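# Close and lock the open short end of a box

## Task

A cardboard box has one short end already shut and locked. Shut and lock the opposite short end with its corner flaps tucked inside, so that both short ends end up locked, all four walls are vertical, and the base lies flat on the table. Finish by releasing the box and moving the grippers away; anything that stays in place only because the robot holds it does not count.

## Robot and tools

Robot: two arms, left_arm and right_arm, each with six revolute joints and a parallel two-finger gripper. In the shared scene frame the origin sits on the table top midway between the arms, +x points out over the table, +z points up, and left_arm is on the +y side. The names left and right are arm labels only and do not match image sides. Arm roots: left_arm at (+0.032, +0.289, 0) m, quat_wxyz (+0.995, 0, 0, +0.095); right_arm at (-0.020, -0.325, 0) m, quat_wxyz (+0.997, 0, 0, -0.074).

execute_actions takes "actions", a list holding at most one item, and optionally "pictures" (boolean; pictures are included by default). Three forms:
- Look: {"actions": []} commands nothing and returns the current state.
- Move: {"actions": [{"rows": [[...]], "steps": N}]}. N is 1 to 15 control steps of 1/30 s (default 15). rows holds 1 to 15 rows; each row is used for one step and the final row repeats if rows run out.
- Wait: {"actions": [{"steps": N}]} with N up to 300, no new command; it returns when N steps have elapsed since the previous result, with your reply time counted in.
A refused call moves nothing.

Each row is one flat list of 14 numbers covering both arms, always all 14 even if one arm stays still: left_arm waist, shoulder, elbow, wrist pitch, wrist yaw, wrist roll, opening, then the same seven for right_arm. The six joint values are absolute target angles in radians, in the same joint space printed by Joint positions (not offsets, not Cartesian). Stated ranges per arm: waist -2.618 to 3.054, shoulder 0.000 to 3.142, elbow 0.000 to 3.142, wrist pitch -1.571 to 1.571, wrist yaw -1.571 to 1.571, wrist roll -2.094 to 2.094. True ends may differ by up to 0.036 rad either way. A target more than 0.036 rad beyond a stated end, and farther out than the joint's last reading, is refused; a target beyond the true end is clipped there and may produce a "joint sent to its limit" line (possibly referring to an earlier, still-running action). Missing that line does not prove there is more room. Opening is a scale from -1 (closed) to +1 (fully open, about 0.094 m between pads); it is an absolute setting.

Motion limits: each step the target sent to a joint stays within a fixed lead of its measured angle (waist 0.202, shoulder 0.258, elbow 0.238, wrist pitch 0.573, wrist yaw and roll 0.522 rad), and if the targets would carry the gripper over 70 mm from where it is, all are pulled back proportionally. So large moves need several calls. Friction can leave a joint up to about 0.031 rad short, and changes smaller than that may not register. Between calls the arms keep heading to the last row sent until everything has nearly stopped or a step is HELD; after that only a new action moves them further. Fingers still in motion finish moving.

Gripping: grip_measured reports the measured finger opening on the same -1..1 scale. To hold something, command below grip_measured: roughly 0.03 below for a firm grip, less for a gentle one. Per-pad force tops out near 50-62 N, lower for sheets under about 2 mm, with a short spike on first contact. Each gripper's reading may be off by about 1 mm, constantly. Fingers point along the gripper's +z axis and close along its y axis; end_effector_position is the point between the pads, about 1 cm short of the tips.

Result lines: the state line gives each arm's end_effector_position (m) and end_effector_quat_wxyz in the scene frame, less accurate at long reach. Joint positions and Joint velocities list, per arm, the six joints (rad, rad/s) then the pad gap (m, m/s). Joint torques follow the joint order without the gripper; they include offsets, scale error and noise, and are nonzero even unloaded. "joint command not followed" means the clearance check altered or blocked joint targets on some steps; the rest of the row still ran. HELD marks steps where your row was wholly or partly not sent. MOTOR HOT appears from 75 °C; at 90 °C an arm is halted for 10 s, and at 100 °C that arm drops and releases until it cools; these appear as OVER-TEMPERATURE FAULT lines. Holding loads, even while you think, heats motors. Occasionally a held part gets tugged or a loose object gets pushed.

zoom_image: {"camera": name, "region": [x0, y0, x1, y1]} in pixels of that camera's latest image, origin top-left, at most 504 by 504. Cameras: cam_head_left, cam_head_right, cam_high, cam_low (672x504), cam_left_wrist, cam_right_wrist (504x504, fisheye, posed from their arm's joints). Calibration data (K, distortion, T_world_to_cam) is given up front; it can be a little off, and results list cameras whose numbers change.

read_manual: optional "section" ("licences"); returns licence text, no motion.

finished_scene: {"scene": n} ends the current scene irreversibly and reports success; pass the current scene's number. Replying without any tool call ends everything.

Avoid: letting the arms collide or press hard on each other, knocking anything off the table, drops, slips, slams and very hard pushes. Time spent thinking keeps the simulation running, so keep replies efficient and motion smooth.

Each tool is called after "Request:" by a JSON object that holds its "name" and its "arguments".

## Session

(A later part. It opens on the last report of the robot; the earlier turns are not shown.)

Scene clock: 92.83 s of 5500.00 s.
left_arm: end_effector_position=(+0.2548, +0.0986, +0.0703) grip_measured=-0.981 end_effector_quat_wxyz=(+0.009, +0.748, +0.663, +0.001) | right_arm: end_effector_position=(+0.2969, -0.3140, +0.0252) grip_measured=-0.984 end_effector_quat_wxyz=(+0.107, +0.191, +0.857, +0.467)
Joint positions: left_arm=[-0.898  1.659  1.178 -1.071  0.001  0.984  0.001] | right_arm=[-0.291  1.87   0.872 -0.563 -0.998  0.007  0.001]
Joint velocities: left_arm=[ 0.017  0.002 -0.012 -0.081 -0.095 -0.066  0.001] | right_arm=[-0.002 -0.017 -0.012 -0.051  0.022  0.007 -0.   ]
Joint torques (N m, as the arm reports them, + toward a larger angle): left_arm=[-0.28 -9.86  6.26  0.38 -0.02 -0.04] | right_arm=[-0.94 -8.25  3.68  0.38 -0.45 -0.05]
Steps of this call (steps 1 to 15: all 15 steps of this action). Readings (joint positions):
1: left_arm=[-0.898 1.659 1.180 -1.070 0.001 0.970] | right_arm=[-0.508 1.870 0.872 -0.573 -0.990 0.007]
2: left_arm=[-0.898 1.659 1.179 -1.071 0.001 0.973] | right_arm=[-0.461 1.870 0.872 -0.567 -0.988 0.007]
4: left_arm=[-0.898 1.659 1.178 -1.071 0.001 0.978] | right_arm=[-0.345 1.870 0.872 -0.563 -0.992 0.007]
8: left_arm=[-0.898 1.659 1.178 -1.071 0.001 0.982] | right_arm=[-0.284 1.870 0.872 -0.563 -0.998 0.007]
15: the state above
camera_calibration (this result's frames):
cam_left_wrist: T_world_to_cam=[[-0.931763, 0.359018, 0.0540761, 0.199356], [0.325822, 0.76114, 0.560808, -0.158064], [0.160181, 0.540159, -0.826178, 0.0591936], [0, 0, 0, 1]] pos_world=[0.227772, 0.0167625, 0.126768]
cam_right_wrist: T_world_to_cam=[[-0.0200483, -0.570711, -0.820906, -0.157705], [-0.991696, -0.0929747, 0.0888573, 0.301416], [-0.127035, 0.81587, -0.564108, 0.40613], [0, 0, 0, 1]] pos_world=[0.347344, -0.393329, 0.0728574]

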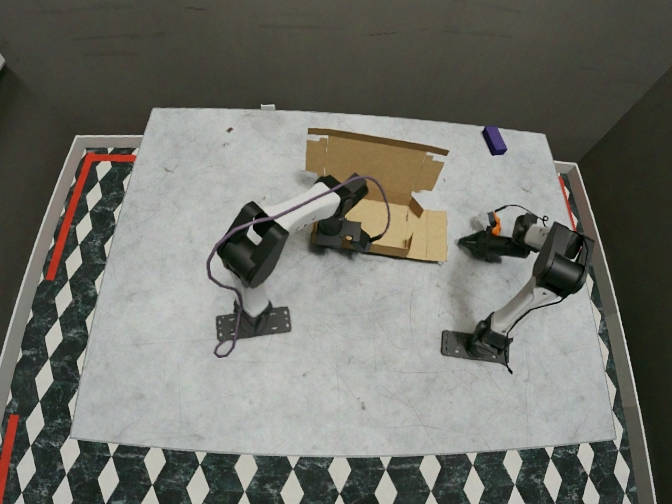

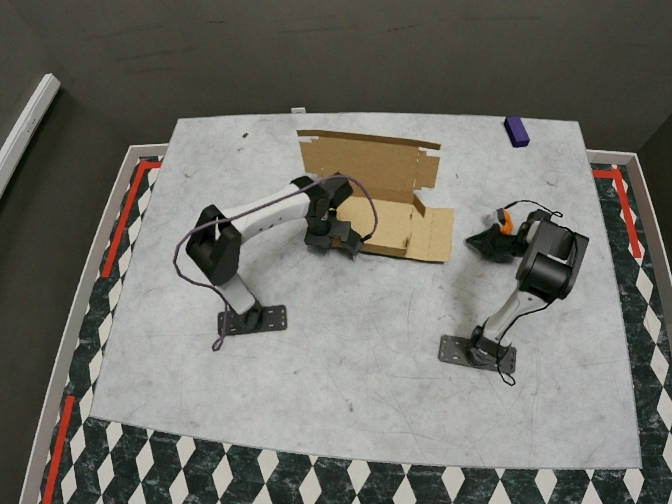

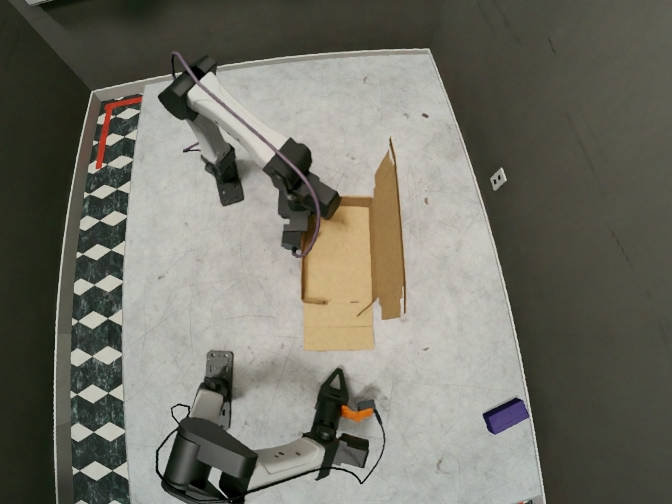

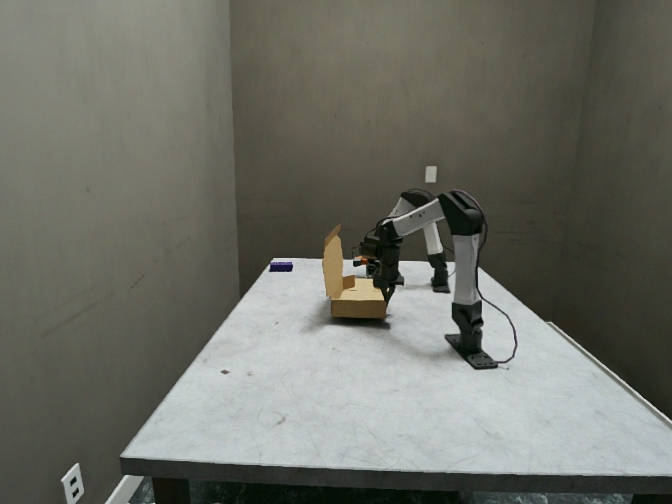

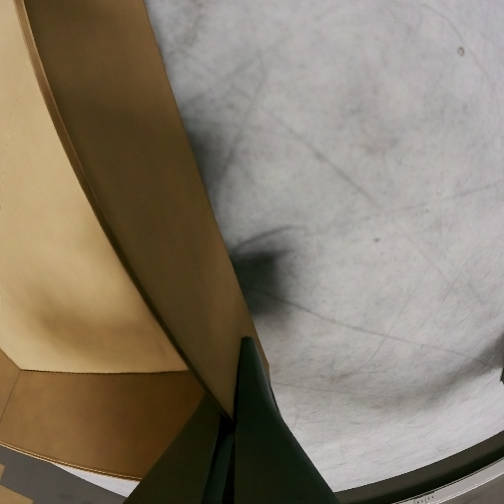

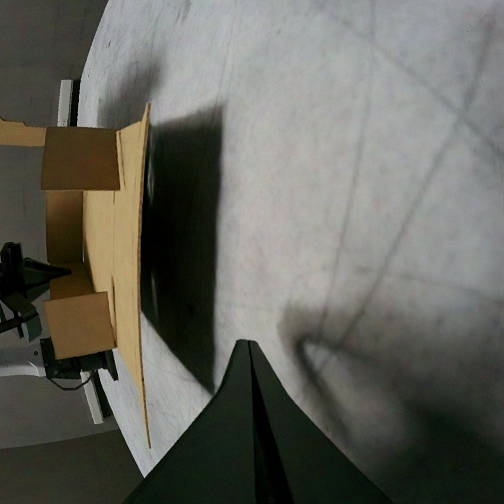

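Request:
{"name": "execute_actions", "arguments": {"actions": [{"rows":[[-0.9,1.65,1.16,-1.07,0,0.99,-1,-0.2,1.81,0.82,0,-1.0,-1.7,-1]]}], "pictures": false}}

Request:
{"name": "execute_actions", "arguments": {"actions": [{"rows":[[-0.9,1.65,1.16,-1.07,0,0.99,-1,-0.1,1.81,0.82,0,-1.0,-1.7,-1],[-0.9,1.65,1.16,-1.07,0,0.99,-1,-0.1,1.81,0.82,0,-1.0,-1.7,-1],[-0.9,1.65,1.16,-1.07,0,0.99,-1,-0.04,1.81,0.82,0,-1.0,-1.7,-1],[-0.9,1.65,1.16,-1.07,0,0.99,-1,0.03,1.81,0.82,0,-1.0,-1.7,-1]]}]}}

Scene clock: 102.63 s of 5500.00 s.
left_arm: end_effector_position=(+0.2548, +0.0986, +0.0703) grip_measured=-0.981 end_effector_quat_wxyz=(+0.009, +0.749, +0.663, +0.001) | right_arm: end_effector_position=(+0.3660, -0.3116, +0.0544) grip_measured=-0.984 end_effector_quat_wxyz=(-0.506, +0.539, -0.664, -0.110)
Joint positions: left_arm=[-0.898  1.659  1.178 -1.071  0.001  0.985  0.001] | right_arm=[-0.2    1.825  0.835 -0.031 -0.995 -1.407  0.001]
Joint velocities: left_arm=[ 0.002  0.022  0.007  0.066 -0.095  0.022 -0.   ] | right_arm=[ 0.002 -0.012 -0.002  0.125 -0.066 -2.    -0.   ]
Joint torques (N m, as the arm reports them, + toward a larger angle): left_arm=[-0.25 -9.89  6.27  0.37  0.03 -0.01] | right_arm=[ 0.03 -9.    4.13  1.16 -0.44  0.1 ]
Steps of this call (steps 1 to 15: the robot went on to your last target; steps 16 to 90: nothing new was sent; then 6.30 s passed at rest; steps 91 to 105: all 15 steps of this action). Readings (joint positions):
91: left_arm=[-0.898 1.659 1.178 -1.071 0.001 0.985] | right_arm=[-0.283 1.865 0.858 -0.496 -0.996 -0.067]
92: left_arm=[-0.898 1.659 1.178 -1.071 0.001 0.985] | right_arm=[-0.264 1.858 0.842 -0.401 -0.993 -0.166]
94: left_arm=[-0.898 1.659 1.178 -1.071 0.001 0.985] | right_arm=[-0.221 1.844 0.835 -0.262 -0.993 -0.363]
98: left_arm=[-0.898 1.659 1.178 -1.071 0.001 0.985] | right_arm=[-0.200 1.825 0.835 -0.106 -0.995 -0.756]
105: the state above

Scene clock: 103.13 s of 5500.00 s.
left_arm: end_effector_position=(+0.2548, +0.0986, +0.0703) grip_measured=-0.981 end_effector_quat_wxyz=(+0.009, +0.749, +0.663, +0.001) | right_arm: end_effector_position=(+0.3541, -0.2202, +0.0563) grip_measured=-0.984 end_effector_quat_wxyz=(-0.513, +0.692, -0.500, -0.095)
Joint positions: left_arm=[-0.898  1.659  1.178 -1.071  0.001  0.985  0.001] | right_arm=[ 0.039  1.825  0.835 -0.013 -0.998 -1.682  0.001]
Joint velocities: left_arm=[-0.002 -0.012  0.017 -0.037  0.066 -0.022 -0.001] | right_arm=[-0.007 -0.002  0.002 -0.051 -0.022 -0.051 -0.001]
Joint torques (N m, as the arm reports them, + toward a larger angle): left_arm=[-0.23 -9.79  6.27  0.41  0.01 -0.02] | right_arm=[-0.93 -8.95  4.15  1.16 -0.41  0.05]
Steps of this call (steps 1 to 15: all 15 steps of this action). Readings (joint positions):
1: left_arm=[-0.898 1.659 1.178 -1.071 0.001 0.985] | right_arm=[-0.192 1.825 0.835 -0.026 -0.993 -1.464]
2: left_arm=[-0.898 1.659 1.178 -1.071 0.001 0.985] | right_arm=[-0.172 1.825 0.835 -0.022 -0.993 -1.510]
4: left_arm=[-0.898 1.659 1.178 -1.071 0.001 0.985] | right_arm=[-0.098 1.825 0.835 -0.016 -0.991 -1.576]
8: left_arm=[-0.898 1.659 1.178 -1.071 0.001 0.985] | right_arm=[0.042 1.825 0.835 -0.013 -0.998 -1.645]
15: the state above
camera_calibration (this result's frames):
cam_left_wrist: T_world_to_cam=[[-0.931489, 0.359728, 0.0540706, 0.199217], [0.326397, 0.760886, 0.560819, -0.158186], [0.160601, 0.540045, -0.826171, 0.0590973], [0, 0, 0, 1]] pos_world=[0.227709, 0.0167826, 0.126767]
cam_right_wrist: T_world_to_cam=[[0.663796, 0.111386, 0.739572, -0.257299], [0.3874, -0.897063, -0.212602, -0.284369], [0.639762, 0.427635, -0.638618, 0.0015987], [0, 0, 0, 1]] pos_world=[0.279936, -0.227121, 0.130854]

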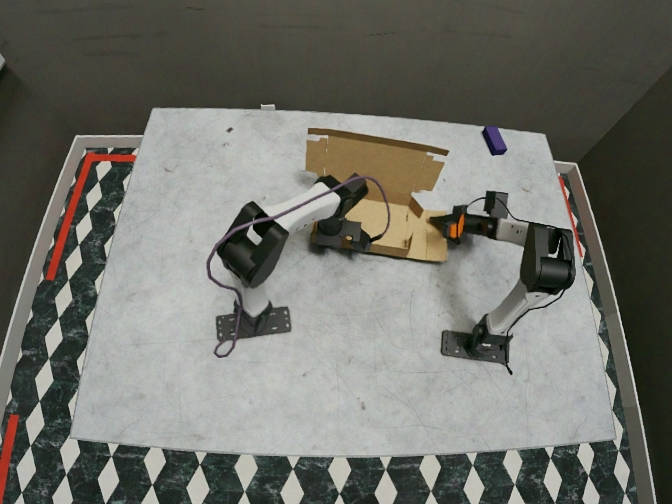

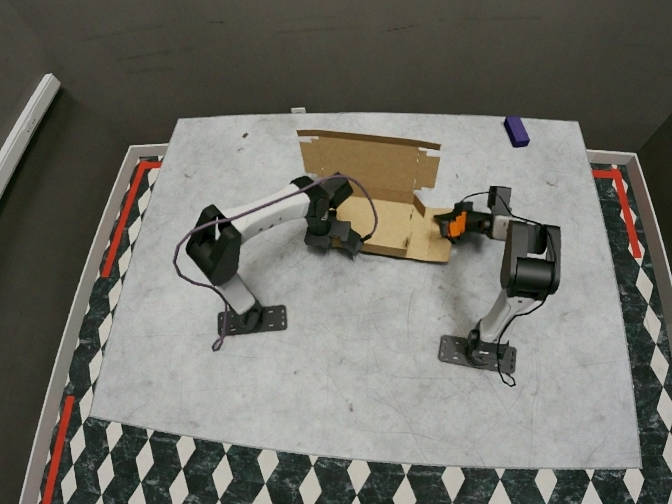

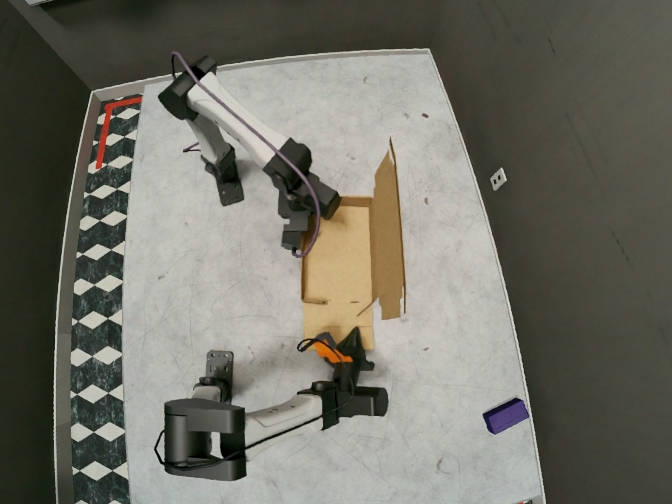

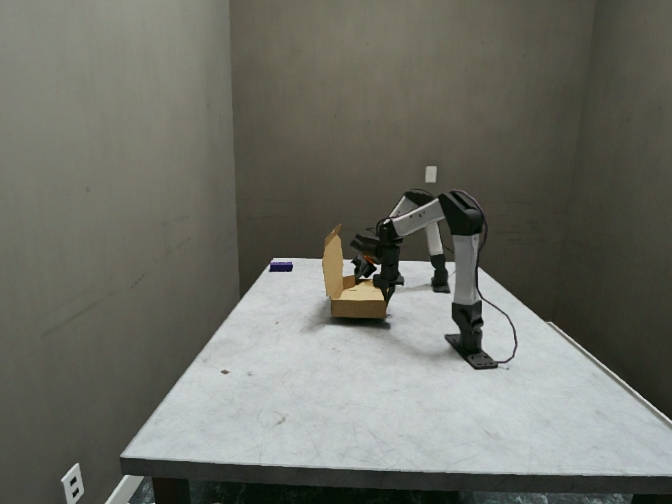

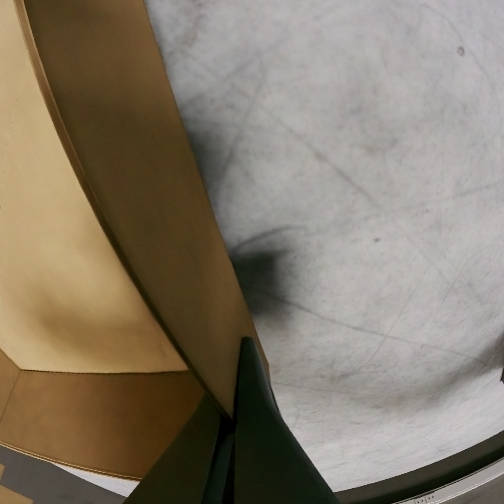

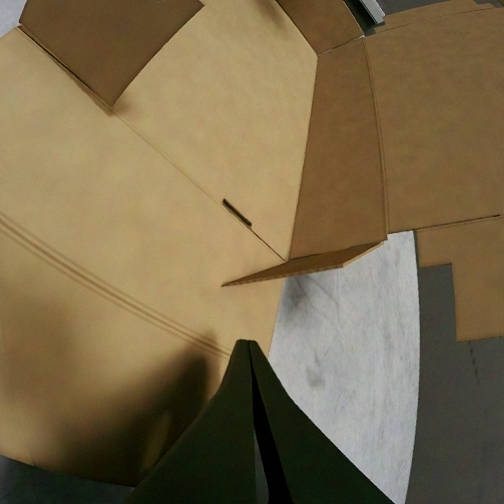

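Request:
{"name": "execute_actions", "arguments": {"actions": [{"rows":[[-0.9,1.65,1.16,-1.07,0,0.99,-1,0.03,1.86,0.9,0,-1.0,-1.7,-1],[-0.9,1.65,1.16,-1.07,0,0.99,-1,0.03,1.9,0.94,-0.04,-1.0,-1.7,-1],[-0.9,1.65,1.16,-1.07,0,0.99,-1,0.03,1.9,0.94,-0.04,-1.0,-1.7,-1],[-0.9,1.65,1.16,-1.07,0,0.99,-1,0.03,1.9,0.94,-0.04,-1.0,-1.7,-1],[-0.9,1.65,1.16,-1.07,0,0.99,-1,0.06,1.91,0.96,-0.05,-1.0,-1.7,-1],[-0.9,1.65,1.16,-1.07,0,0.99,-1,0.08,1.92,0.97,-0.05,-1.0,-1.7,-1],[-0.9,1.65,1.16,-1.07,0,0.99,-1,0.1,1.93,0.99,-0.06,-1.0,-1.7,-1],[-0.9,1.65,1.16,-1.07,0,0.99,-1,0.12,1.94,1,-0.06,-1.0,-1.7,-1],[-0.9,1.65,1.16,-1.07,0,0.99,-1,0.14,1.95,1.02,-0.07,-1.0,-1.7,-1],[-0.9,1.65,1.16,-1.07,0,0.99,-1,0.16,1.96,1.03,-0.07,-1.0,-1.7,-1],[-0.9,1.65,1.16,-1.07,0,0.99,-1,0.18,1.97,1.05,-0.08,-1.0,-1.7,-1],[-0.9,1.65,1.16,-1.07,0,0.99,-1,0.2,1.98,1.06,-0.08,-1.0,-1.7,-1]]}], "pictures": false}}

Request:
{"name": "execute_actions", "arguments": {"actions": [{"rows":[[-0.9,1.65,1.16,-1.07,0,0.99,-1,0.22,2,1.09,-0.09,-1.0,-1.7,-1],[-0.9,1.65,1.16,-1.07,0,0.99,-1,0.24,2.02,1.12,-0.1,-1.0,-1.7,-1],[-0.9,1.65,1.16,-1.07,0,0.99,-1,0.26,2.04,1.15,-0.11,-1.0,-1.7,-1],[-0.9,1.65,1.16,-1.07,0,0.99,-1,0.28,2.06,1.18,-0.12,-1.0,-1.7,-1],[-0.9,1.65,1.16,-1.07,0,0.99,-1,0.3,2.08,1.21,-0.13,-1.0,-1.7,-1]]}]}}

Scene clock: 113.03 s of 5500.00 s.
left_arm: end_effector_position=(+0.2536, +0.1001, +0.0702) grip_measured=-0.982 end_effector_quat_wxyz=(+0.005, +0.748, +0.663, +0.001) | right_arm: end_effector_position=(+0.3809, -0.1611, +0.0570) grip_measured=-0.984 end_effector_quat_wxyz=(-0.507, +0.732, -0.437, -0.126)
Joint positions: left_arm=[-0.898  1.659  1.178 -1.078 -0.001  0.984  0.001] | right_arm=[ 0.196  1.967  1.037 -0.058 -0.996 -1.693  0.001]
Joint velocities: left_arm=[-0.002 -0.002 -0.022 -0.139 -0.007 -0.037  0.001] | right_arm=[ 0.154  0.046  0.042 -0.066  0.022  0.022  0.001]
Joint torques (N m, as the arm reports them, + toward a larger angle): left_arm=[-0.22 -9.84  6.21  0.55  0.    0.02] | right_arm=[-0.56 -8.46  6.94  0.93 -0.47  0.04]
Steps of this call (steps 1 to 15: the robot went on to your last target; steps 16 to 90: nothing new was sent; then 6.40 s passed at rest; steps 91 to 105: all 15 steps of this action). Readings (joint positions):
91: left_arm=[-0.898 1.659 1.178 -1.071 0.001 0.985] | right_arm=[0.039 1.828 0.841 -0.015 -0.999 -1.692]
92: left_arm=[-0.898 1.659 1.178 -1.071 0.001 0.985] | right_arm=[0.039 1.841 0.859 -0.023 -0.999 -1.692]
94: left_arm=[-0.898 1.659 1.178 -1.071 0.001 0.985] | right_arm=[0.039 1.874 0.903 -0.025 -0.999 -1.692]
98: left_arm=[-0.898 1.659 1.178 -1.071 0.001 0.985] | right_arm=[0.066 1.911 0.955 -0.037 -0.999 -1.692]
105: the state above

Scene clock: 113.53 s of 5500.00 s.
left_arm: end_effector_position=(+0.2544, +0.1065, +0.0703) grip_measured=-0.981 end_effector_quat_wxyz=(-0.004, +0.736, +0.676, +0.013) | right_arm: end_effector_position=(+0.3906, -0.1197, +0.0505) grip_measured=-0.984 end_effector_quat_wxyz=(-0.492, +0.752, -0.410, -0.158)
Joint positions: left_arm=[-0.895  1.659  1.178 -1.093 -0.026  0.952  0.001] | right_arm=[ 0.292  2.07   1.184 -0.131 -0.99  -1.693  0.001]
Joint velocities: left_arm=[-0.002 -0.017  0.002  0.037  0.037  0.022  0.   ] | right_arm=[ 0.007  0.012  0.007  0.022 -0.095 -0.007 -0.001]
Joint torques (N m, as the arm reports them, + toward a larger angle): left_arm=[-0.47 -9.78  6.11  0.53  0.29  0.29] | right_arm=[ 0.72 -9.61  7.33  1.06 -0.46  0.05]
Steps of this call (steps 1 to 15: all 15 steps of this action). Readings (joint positions):
1: left_arm=[-0.898 1.659 1.178 -1.081 -0.002 0.984] | right_arm=[0.200 1.970 1.042 -0.065 -0.996 -1.693]
2: left_arm=[-0.898 1.659 1.178 -1.084 -0.003 0.982] | right_arm=[0.204 1.979 1.055 -0.075 -0.995 -1.693]
4: left_arm=[-0.898 1.659 1.178 -1.084 -0.009 0.974] | right_arm=[0.222 2.013 1.103 -0.093 -0.995 -1.693]
8: left_arm=[-0.896 1.659 1.178 -1.092 -0.023 0.956] | right_arm=[0.279 2.068 1.182 -0.109 -0.990 -1.693]
15: the state above
camera_calibration (this result's frames):
cam_left_wrist: T_world_to_cam=[[-0.944005, 0.323481, 0.0649216, 0.202246], [0.298187, 0.75228, 0.587503, -0.157835], [0.141207, 0.573965, -0.806613, 0.0548747], [0, 0, 0, 1]] pos_world=[0.230237, 0.0218172, 0.123861]
cam_right_wrist: T_world_to_cam=[[0.61704, 0.282264, 0.734567, -0.249418], [0.599496, -0.773298, -0.206433, -0.277953], [0.509771, 0.567747, -0.646372, -0.000533712], [0, 0, 0, 1]] pos_world=[0.320805, -0.144236, 0.125491]

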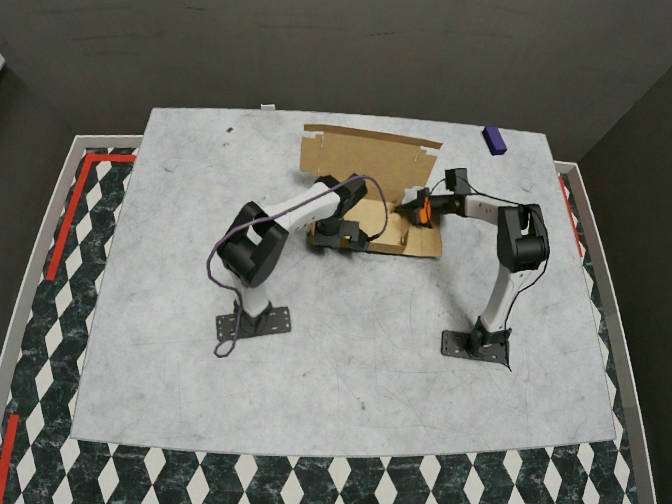

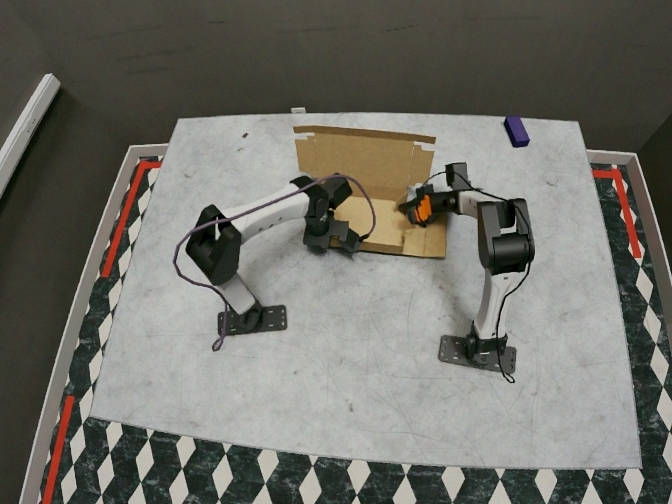

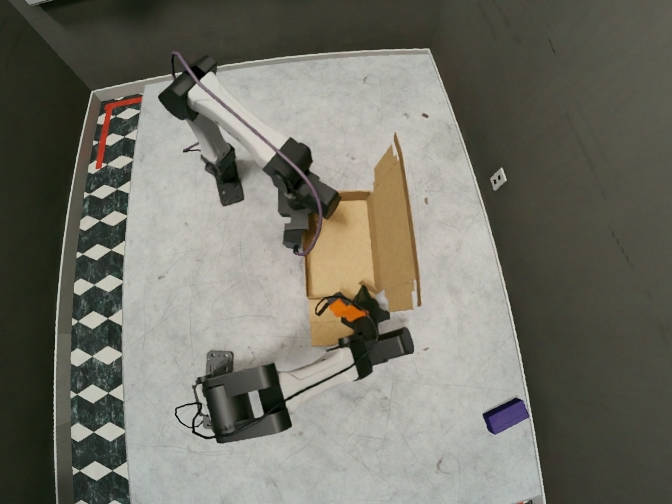

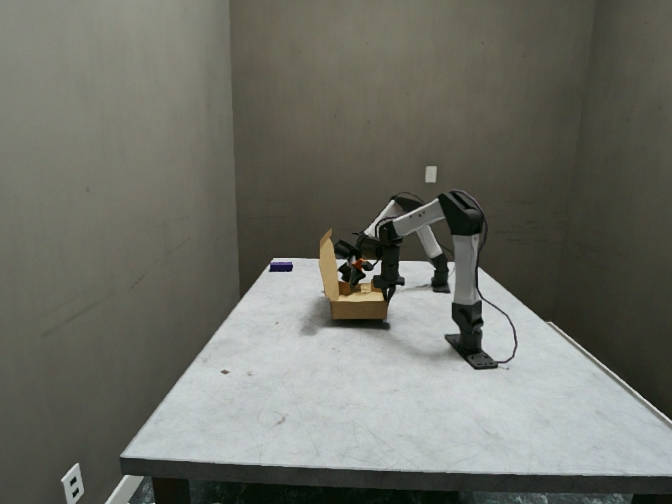

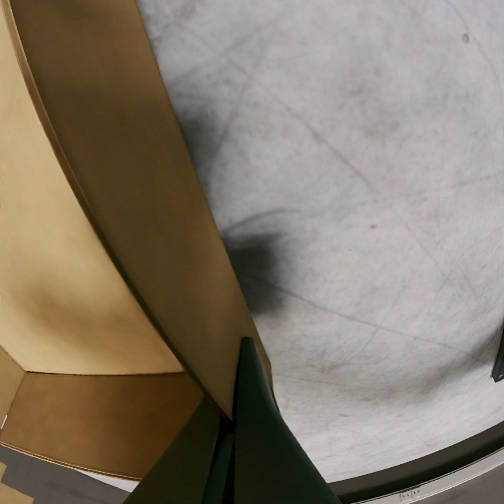

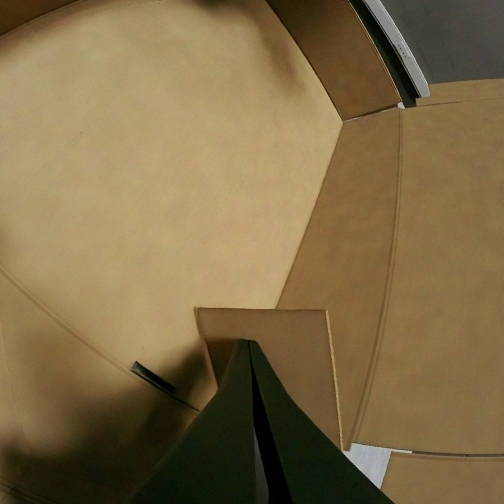

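Request:
{"name": "execute_actions", "arguments": {"actions": [{"rows":[[-0.9,1.65,1.16,-1.07,0,0.99,-1,0.24,2.02,1.13,-0.11,-1.0,-1.7,-1],[-0.9,1.65,1.16,-1.07,0,0.99,-1,0.18,1.97,1.07,-0.1,-1.0,-1.7,-1],[-0.9,1.65,1.16,-1.07,0,0.99,-1,0.12,1.92,1.01,-0.1,-1.0,-1.7,-1],[-0.9,1.65,1.16,-1.07,0,0.99,-1,0.06,1.88,0.95,-0.1,-1.0,-1.7,-1],[-0.9,1.65,1.16,-1.07,0,0.99,-1,0,1.88,0.95,-0.1,-1.0,-1.7,-1],[-0.9,1.65,1.16,-1.07,0,0.99,-1,-0.07,1.88,0.95,-0.1,-1.0,-1.7,-1],[-0.9,1.65,1.16,-1.07,0,0.99,-1,-0.14,1.88,0.95,-0.1,-1.0,-1.7,-1],[-0.9,1.65,1.16,-1.07,0,0.99,-1,-0.2,1.88,0.95,-0.1,-1.0,-1.4,-1]],"steps":12}], "pictures": false}}

Request:
{"name": "execute_actions", "arguments": {"actions": [{"rows":[[-0.9,1.65,1.16,-1.07,0,0.99,-1,-0.2,1.98,0.95,-0.57,-1.0,0,-1]]}], "pictures": false}}

Request:
{"name": "execute_actions", "arguments": {"actions": [{"steps":12}]}}

Scene clock: 118.40 s of 5500.00 s.
left_arm: end_effector_position=(+0.2528, +0.1043, +0.0702) grip_measured=-0.982 end_effector_quat_wxyz=(-0.002, +0.746, +0.666, +0.005) | right_arm: end_effector_position=(+0.3930, -0.3330, +0.0595) grip_measured=-0.984 end_effector_quat_wxyz=(-0.509, +0.562, -0.647, -0.080)
Joint positions: left_arm=[-0.895  1.659  1.178 -1.092 -0.011  0.981  0.001] | right_arm=[-0.227  1.901  0.976 -0.105 -0.991 -1.508  0.001]
Joint velocities: left_arm=[ 0.002 -0.007 -0.002  0.022  0.051  0.051  0.   ] | right_arm=[-0.344 -0.002  0.017 -0.037 -0.022  0.637 -0.   ]
Joint torques (N m, as the arm reports them, + toward a larger angle): left_arm=[-0.61 -9.81  6.2   0.57  0.09 -0.01] | right_arm=[  4.44 -10.36   3.54   1.06  -0.53   0.24]
Steps of this call (steps 1 to 15: the robot went on to your last target; steps 16 to 90: nothing new was sent; then 1.47 s passed at rest; steps 91 to 102: all 12 steps of this action). Readings (joint positions):
91: left_arm=[-0.895 1.659 1.178 -1.093 -0.026 0.952] | right_arm=[0.288 2.066 1.178 -0.130 -0.990 -1.693]
92: left_arm=[-0.895 1.659 1.178 -1.093 -0.026 0.952] | right_arm=[0.275 2.051 1.156 -0.123 -0.992 -1.693]
94: left_arm=[-0.895 1.659 1.178 -1.093 -0.025 0.957] | right_arm=[0.205 1.985 1.066 -0.115 -0.993 -1.693]
98: left_arm=[-0.895 1.659 1.178 -1.092 -0.015 0.974] | right_arm=[-0.050 1.904 0.977 -0.116 -0.998 -1.654]
102: the state above

Scene clock: 118.90 s of 5500.00 s.
left_arm: end_effector_position=(+0.2526, +0.1040, +0.0702) grip_measured=-0.982 end_effector_quat_wxyz=(-0.002, +0.747, +0.664, +0.004) | right_arm: end_effector_position=(+0.3152, -0.2949, +0.0105) grip_measured=-0.984 end_effector_quat_wxyz=(+0.130, +0.069, +0.876, +0.460)
Joint positions: left_arm=[-0.895  1.659  1.178 -1.092 -0.009  0.985  0.001] | right_arm=[-0.206  1.981  0.958 -0.546 -0.997 -0.196  0.001]
Joint velocities: left_arm=[-0.012 -0.002 -0.027  0.037  0.022 -0.066 -0.   ] | right_arm=[-0.012 -0.007 -0.007 -0.081 -0.051  1.223  0.001]
Joint torques (N m, as the arm reports them, + toward a larger angle): left_arm=[-0.54 -9.85  6.21  0.54  0.1   0.  ] | right_arm=[ 0.56 -8.39  3.83  0.27 -0.47  0.08]
Steps of this call (steps 1 to 15: all 15 steps of this action). Readings (joint positions):
1: left_arm=[-0.895 1.659 1.178 -1.092 -0.011 0.982] | right_arm=[-0.232 1.905 0.978 -0.146 -0.990 -1.438]
2: left_arm=[-0.895 1.659 1.178 -1.092 -0.010 0.982] | right_arm=[-0.230 1.911 0.979 -0.210 -0.992 -1.350]
4: left_arm=[-0.895 1.659 1.178 -1.092 -0.010 0.984] | right_arm=[-0.217 1.942 0.977 -0.335 -0.993 -1.156]
8: left_arm=[-0.895 1.659 1.178 -1.092 -0.009 0.984] | right_arm=[-0.206 1.981 0.958 -0.480 -0.996 -0.762]
15: the state above

Scene clock: 119.30 s of 5500.00 s.
left_arm: end_effector_position=(+0.2526, +0.1040, +0.0702) grip_measured=-0.982 end_effector_quat_wxyz=(-0.002, +0.747, +0.664, +0.004) | right_arm: end_effector_position=(+0.3130, -0.2941, +0.0105) grip_measured=-0.984 end_effector_quat_wxyz=(+0.084, +0.148, +0.866, +0.471)
Joint positions: left_arm=[-0.895  1.659  1.178 -1.092 -0.009  0.985  0.001] | right_arm=[-0.206  1.981  0.958 -0.56  -0.997 -0.02   0.001]
Joint velocities: left_arm=[-0.007 -0.007  0.002 -0.066  0.022 -0.007 -0.001] | right_arm=[ 0.002  0.012  0.002  0.037  0.051  0.022 -0.001]
Joint torques (N m, as the arm reports them, + toward a larger angle): left_arm=[-0.55 -9.77  6.23  0.54  0.07 -0.03] | right_arm=[ 0.57 -8.39  3.84  0.23 -0.46  0.11]
Steps of this call (steps 1 to 12: the robot went on to your last target). Readings (joint positions):
1: left_arm=[-0.895 1.659 1.178 -1.092 -0.009 0.985] | right_arm=[-0.206 1.981 0.958 -0.549 -0.997 -0.158]
2: left_arm=[-0.895 1.659 1.178 -1.092 -0.009 0.985] | right_arm=[-0.206 1.981 0.958 -0.552 -0.997 -0.128]
4: left_arm=[-0.895 1.659 1.178 -1.092 -0.009 0.985] | right_arm=[-0.206 1.981 0.958 -0.556 -0.997 -0.084]
8: left_arm=[-0.895 1.659 1.178 -1.092 -0.009 0.985] | right_arm=[-0.206 1.981 0.958 -0.559 -0.997 -0.039]
12: the state above
camera_calibration (this result's frames):
cam_left_wrist: T_world_to_cam=[[-0.932128, 0.355121, 0.0708909, 0.194616], [0.329331, 0.749897, 0.573756, -0.162095], [0.150592, 0.558161, -0.815953, 0.0564065], [0, 0, 0, 1]] pos_world=[0.226295, 0.0209584, 0.125231]
cam_right_wrist: T_world_to_cam=[[0.0374351, -0.571141, -0.819998, -0.176166], [-0.97766, -0.190774, 0.0882445, 0.287422], [-0.206834, 0.798375, -0.565523, 0.403447], [0, 0, 0, 1]] pos_world=[0.371042, -0.367885, 0.0583394]

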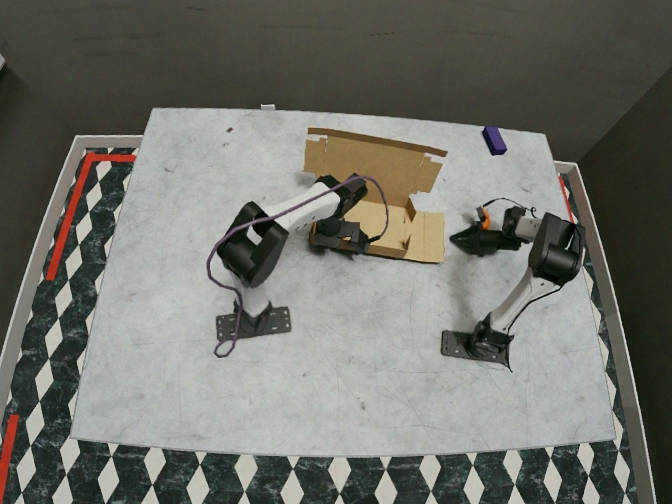

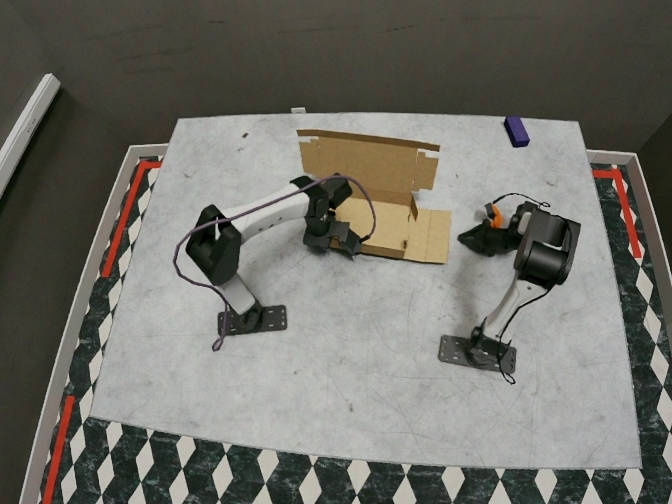

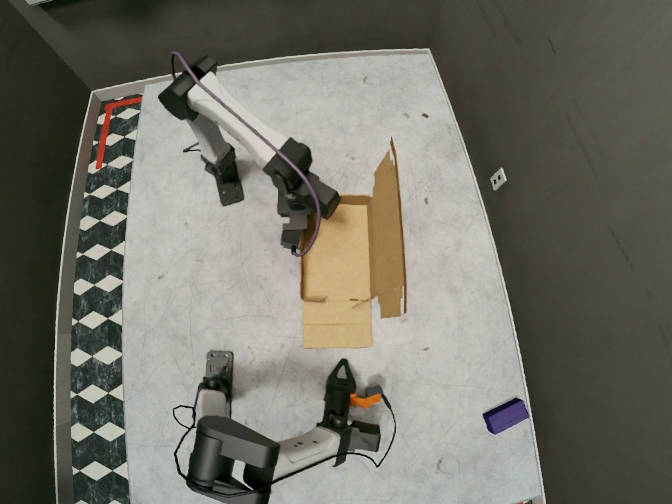

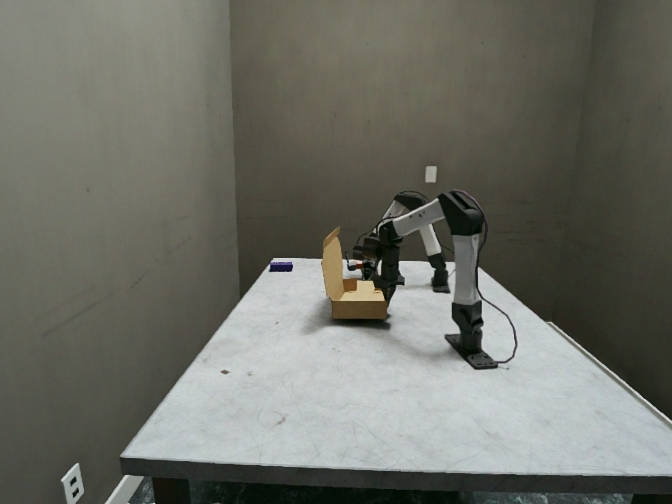

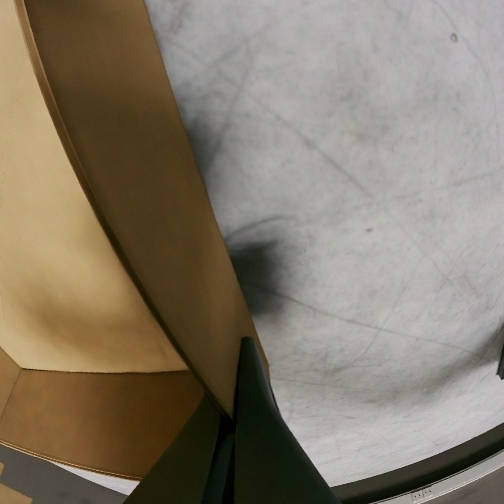

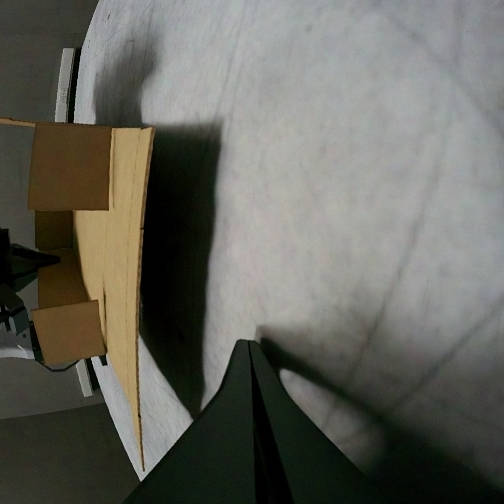

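Request:
{"name": "execute_actions", "arguments": {"actions": [{"rows":[[-0.9,1.65,1.16,-1.07,0,0.99,-1,-0.16,1.98,0.95,-0.56,-1.0,0,-1],[-0.9,1.65,1.16,-1.07,0,0.99,-1,-0.13,1.98,0.95,-0.56,-1.0,0,-1],[-0.9,1.65,1.16,-1.07,0,0.99,-1,-0.1,1.98,0.95,-0.56,-1.0,0,-1],[-0.9,1.65,1.16,-1.07,0,0.99,-1,-0.07,1.98,0.95,-0.56,-1.0,0,-1],[-0.9,1.65,1.16,-1.07,0,0.99,-1,-0.04,1.98,0.95,-0.56,-1.0,0,-1],[-0.9,1.65,1.16,-1.07,0,0.99,-1,-0.01,1.98,0.95,-0.56,-1.0,0,-1]],"steps":10}], "pictures": false}}

Request:
{"name": "execute_actions", "arguments": {"actions": [{"rows":[[-0.9,1.67,1.14,-1.03,0,0.99,-1,-0.01,1.98,0.95,-0.56,-1.0,0,-1],[-0.9,1.68,1.12,-1.0,0,0.99,-1,-0.01,1.98,0.95,-0.56,-1.0,0,-1],[-0.9,1.69,1.11,-0.98,0,0.99,-1,-0.01,1.98,0.95,-0.56,-1.0,0,-1],[-0.9,1.7,1.09,-0.96,0,0.99,-1,-0.01,1.98,0.95,-0.56,-1.0,0,-1],[-0.9,1.71,1.065,-0.95,0,0.99,-1,-0.01,1.98,0.95,-0.56,-1.0,0,-1]]}]}}

Scene clock: 126.20 s of 5500.00 s.
left_arm: end_effector_position=(+0.2526, +0.1040, +0.0702) grip_measured=-0.982 end_effector_quat_wxyz=(-0.002, +0.748, +0.664, +0.004) | right_arm: end_effector_position=(+0.2998, -0.2273, +0.0105) grip_measured=-0.984 end_effector_quat_wxyz=(+0.032, +0.066, +0.876, +0.477)
Joint positions: left_arm=[-0.895  1.659  1.178 -1.092 -0.009  0.986  0.001] | right_arm=[-0.002  1.981  0.958 -0.561 -0.996 -0.007  0.001]
Joint velocities: left_arm=[-0.007  0.012  0.022  0.022 -0.022 -0.051 -0.001] | right_arm=[ 0.056 -0.002 -0.007 -0.037 -0.037 -0.007  0.   ]
Joint torques (N m, as the arm reports them, + toward a larger angle): left_arm=[-0.59 -9.76  6.18  0.58  0.06  0.01] | right_arm=[-0.97 -8.38  3.79  0.31 -0.45  0.12]
Steps of this call (steps 1 to 30: the robot went on to your last target; steps 31 to 90: nothing new was sent; then 3.57 s passed at rest; steps 91 to 100: all 10 steps of this action). Readings (joint positions):
91: left_arm=[-0.895 1.659 1.178 -1.092 -0.009 0.985] | right_arm=[-0.203 1.981 0.958 -0.561 -0.997 -0.007]
92: left_arm=[-0.895 1.659 1.178 -1.092 -0.009 0.985] | right_arm=[-0.193 1.981 0.958 -0.561 -0.996 -0.007]
94: left_arm=[-0.895 1.659 1.178 -1.092 -0.009 0.985] | right_arm=[-0.146 1.981 0.958 -0.561 -0.996 -0.007]
98: left_arm=[-0.895 1.659 1.178 -1.092 -0.009 0.986] | right_arm=[-0.022 1.981 0.958 -0.561 -0.996 -0.007]
100: the state above

Scene clock: 126.70 s of 5500.00 s.
left_arm: end_effector_position=(+0.2489, +0.1054, +0.0374) grip_measured=-0.982 end_effector_quat_wxyz=(-0.008, +0.748, +0.664, -0.001) | right_arm: end_effector_position=(+0.2999, -0.2276, +0.0105) grip_measured=-0.984 end_effector_quat_wxyz=(+0.032, +0.066, +0.876, +0.477)
Joint positions: left_arm=[-0.895  1.696  1.082 -0.973 -0.001  0.986  0.001] | right_arm=[-0.003  1.981  0.958 -0.561 -0.996 -0.007  0.001]
Joint velocities: left_arm=[-0.002 -0.007 -0.007  0.022 -0.095  0.007  0.001] | right_arm=[-0.007  0.012  0.002  0.022  0.022  0.051  0.001]
Joint torques (N m, as the arm reports them, + toward a larger angle): left_arm=[-0.68 -7.81  5.99  0.48  0.01 -0.02] | right_arm=[-0.59 -8.39  3.83  0.32 -0.47  0.12]
Steps of this call (steps 1 to 15: all 15 steps of this action). Readings (joint positions):
1: left_arm=[-0.895 1.659 1.175 -1.087 -0.008 0.986] | right_arm=[-0.002 1.981 0.958 -0.561 -0.996 -0.007]
2: left_arm=[-0.895 1.659 1.167 -1.074 -0.008 0.986] | right_arm=[-0.003 1.981 0.958 -0.561 -0.996 -0.007]
4: left_arm=[-0.895 1.663 1.141 -1.041 -0.008 0.986] | right_arm=[-0.003 1.981 0.958 -0.561 -0.996 -0.007]
8: left_arm=[-0.895 1.690 1.088 -0.991 -0.005 0.985] | right_arm=[-0.003 1.981 0.958 -0.561 -0.996 -0.007]
15: the state above
camera_calibration (this result's frames):
cam_left_wrist: T_world_to_cam=[[-0.930722, 0.355563, 0.0856199, 0.192092], [0.338336, 0.748198, 0.570726, -0.145054], [0.138868, 0.560156, -0.816665, 0.0321529], [0, 0, 0, 1]] pos_world=[0.223397, 0.0222177, 0.0925974]
cam_right_wrist: T_world_to_cam=[[0.137794, -0.551885, -0.822457, -0.163465], [-0.920933, -0.377017, 0.0986939, 0.227721], [-0.364548, 0.743829, -0.560199, 0.382485], [0, 0, 0, 1]] pos_world=[0.371674, -0.288862, 0.0573504]

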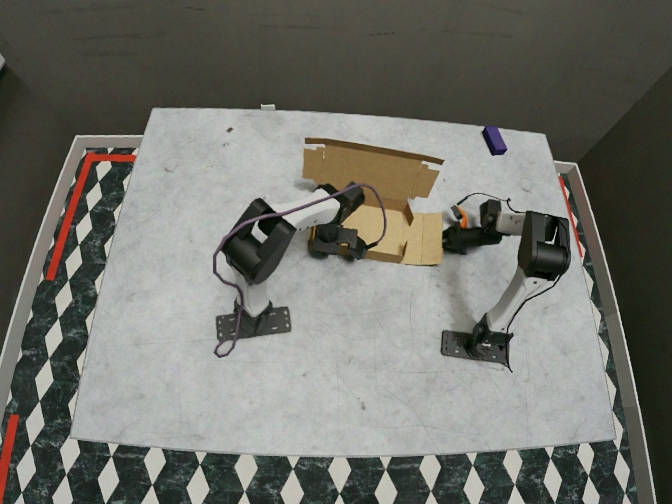

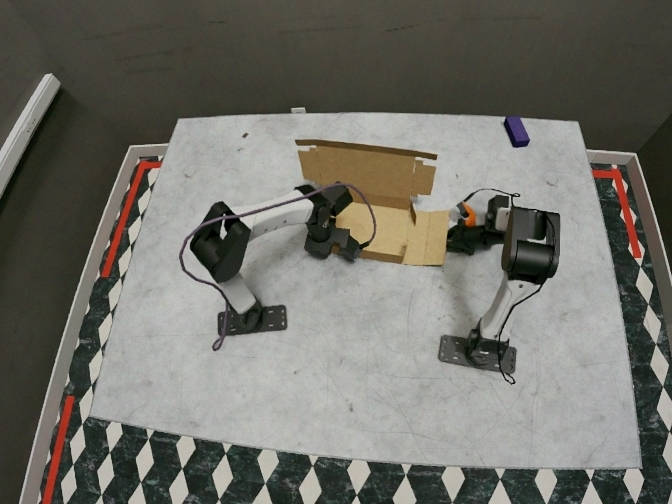

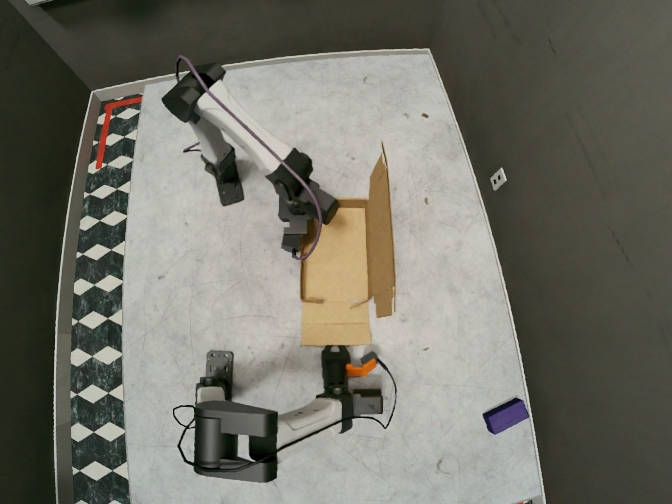

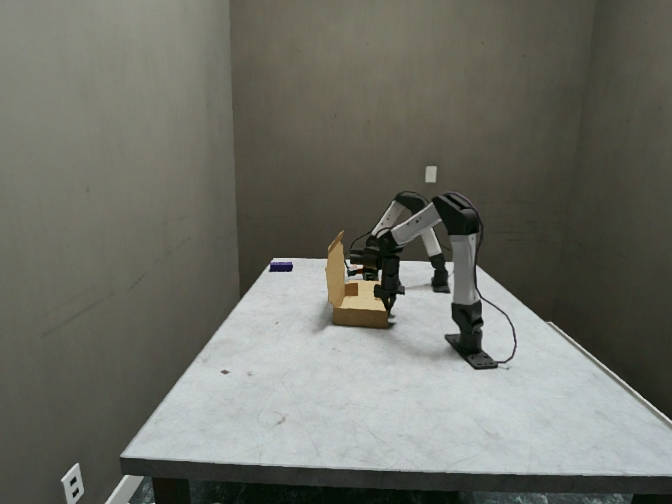

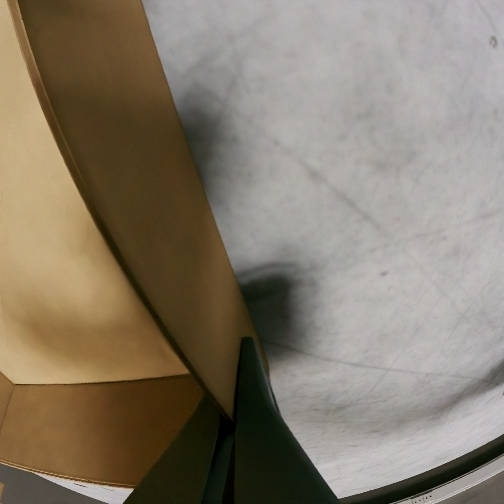

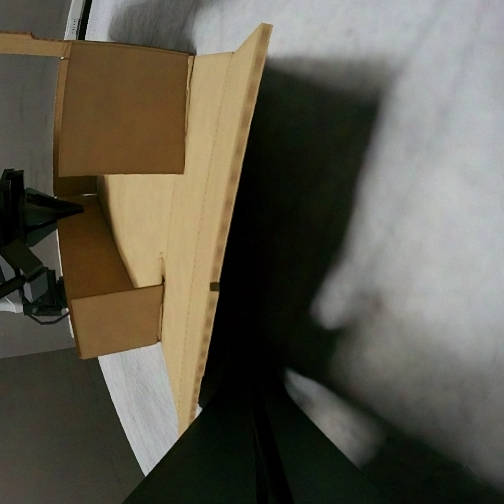

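Request:
{"name": "execute_actions", "arguments": {"actions": [{"rows":[[-0.9,1.71,1.065,-0.95,0,0.99,-1,0.0,1.95,0.98,-0.58,-1.0,0,-1],[-0.9,1.71,1.065,-0.95,0,0.99,-1,0.01,1.94,0.995,-0.6,-1.0,0,-1],[-0.9,1.71,1.065,-0.95,0,0.99,-1,0.02,1.93,1.01,-0.62,-1.0,0,-1],[-0.9,1.71,1.065,-0.95,0,0.99,-1,0.03,1.92,1.02,-0.65,-1.0,0,-1],[-0.9,1.71,1.065,-0.95,0,0.99,-1,0.04,1.91,1.035,-0.67,-1.0,0,-1],[-0.9,1.71,1.065,-0.95,0,0.99,-1,0.055,1.9,1.05,-0.7,-1.0,0,-1],[-0.9,1.71,1.065,-0.95,0,0.99,-1,0.07,1.89,1.06,-0.72,-1.0,0,-1],[-0.9,1.71,1.065,-0.95,0,0.99,-1,0.085,1.88,1.075,-0.74,-1.0,0,-1],[-0.9,1.71,1.065,-0.95,0,0.99,-1,0.1,1.87,1.09,-0.76,-1.0,0,-1]]}]}}

Scene clock: 133.77 s of 5500.00 s.
left_arm: end_effector_position=(+0.2503, +0.1057, +0.0379) grip_measured=-0.982 end_effector_quat_wxyz=(-0.006, +0.744, +0.668, +0.003) | right_arm: end_effector_position=(+0.3069, -0.2053, +0.0544) grip_measured=-0.984 end_effector_quat_wxyz=(+0.030, +0.020, +0.887, +0.461)
Joint positions: left_arm=[-0.895  1.694  1.082 -0.97  -0.008  0.974  0.001] | right_arm=[ 0.082  1.886  1.07  -0.724 -0.959 -0.006  0.001]
Joint velocities: left_arm=[-0.012  0.007 -0.022 -0.022 -0.051  0.051 -0.001] | right_arm=[-0.007  0.002  0.002 -0.154  0.022  0.037  0.001]
Joint torques (N m, as the arm reports them, + toward a larger angle): left_arm=[-0.56 -7.57  6.    0.49  0.06  0.04] | right_arm=[ 1.71 -9.54  6.59  0.32 -0.86  0.09]
Steps of this call (steps 1 to 15: the robot went on to your last target; steps 16 to 90: nothing new was sent; then 3.57 s passed at rest; steps 91 to 105: all 15 steps of this action). Readings (joint positions):
91: left_arm=[-0.895 1.696 1.082 -0.971 -0.001 0.986] | right_arm=[-0.003 1.981 0.958 -0.562 -0.996 -0.007]
92: left_arm=[-0.895 1.696 1.082 -0.971 -0.001 0.986] | right_arm=[-0.003 1.979 0.960 -0.566 -0.996 -0.007]
94: left_arm=[-0.895 1.696 1.082 -0.968 -0.001 0.986] | right_arm=[0.001 1.969 0.971 -0.590 -0.993 -0.007]
98: left_arm=[-0.895 1.696 1.082 -0.965 -0.001 0.983] | right_arm=[0.040 1.926 1.024 -0.657 -0.987 -0.006]
105: the state above
camera_calibration (this result's frames):
cam_left_wrist: T_world_to_cam=[[-0.935366, 0.344818, 0.0786872, 0.19582], [0.325177, 0.750921, 0.574785, -0.143165], [0.139109, 0.563222, -0.814512, 0.0317475], [0, 0, 0, 1]] pos_world=[0.225301, 0.0221021, 0.0927392]
cam_right_wrist: T_world_to_cam=[[0.215502, -0.570377, -0.792609, -0.145202], [-0.889479, -0.449612, 0.0817091, 0.214597], [-0.402971, 0.6874, -0.604231, 0.395645], [0, 0, 0, 1]] pos_world=[0.381604, -0.258302, 0.106438]

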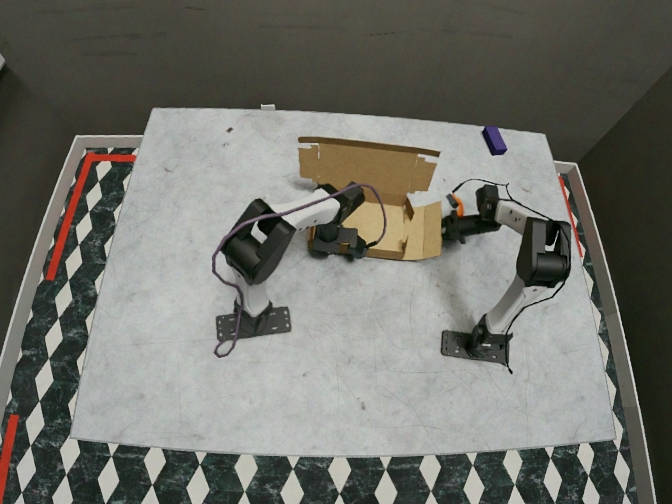

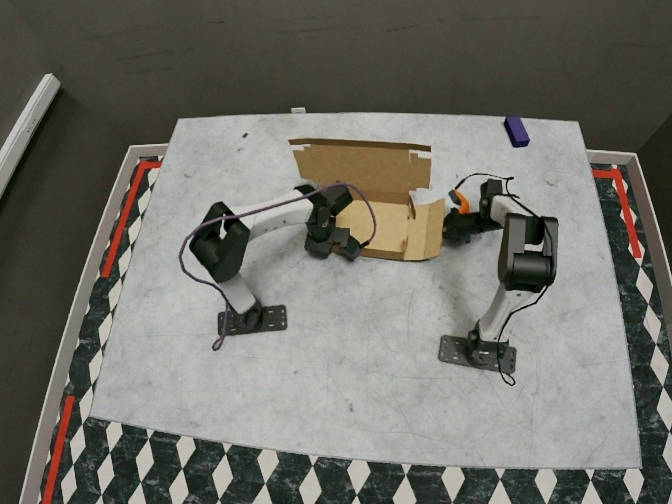

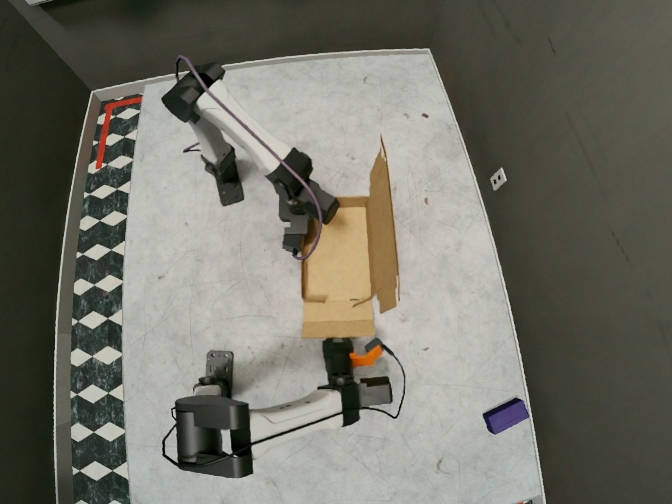

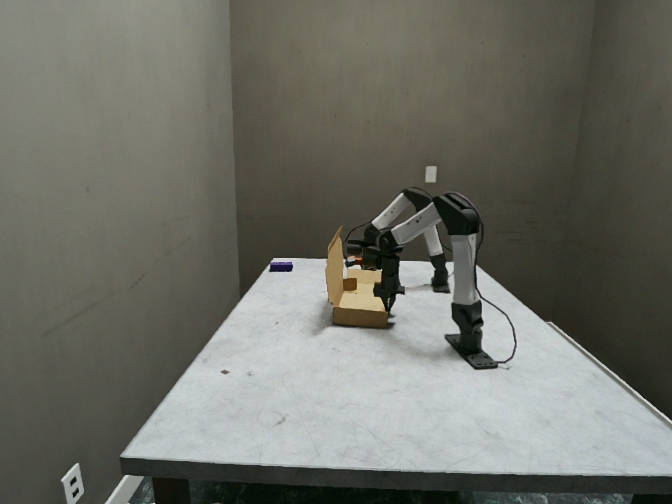

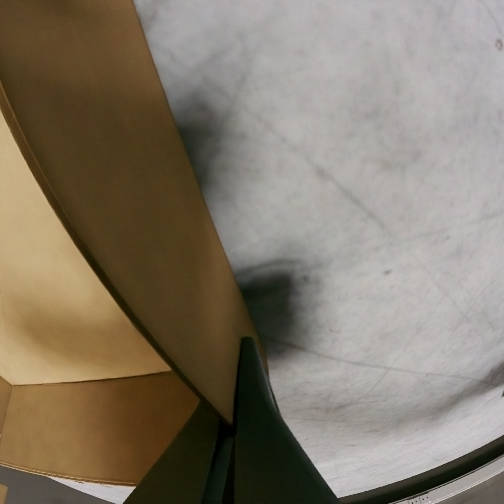

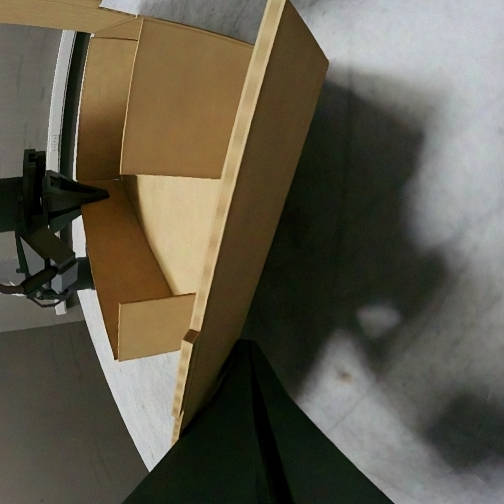

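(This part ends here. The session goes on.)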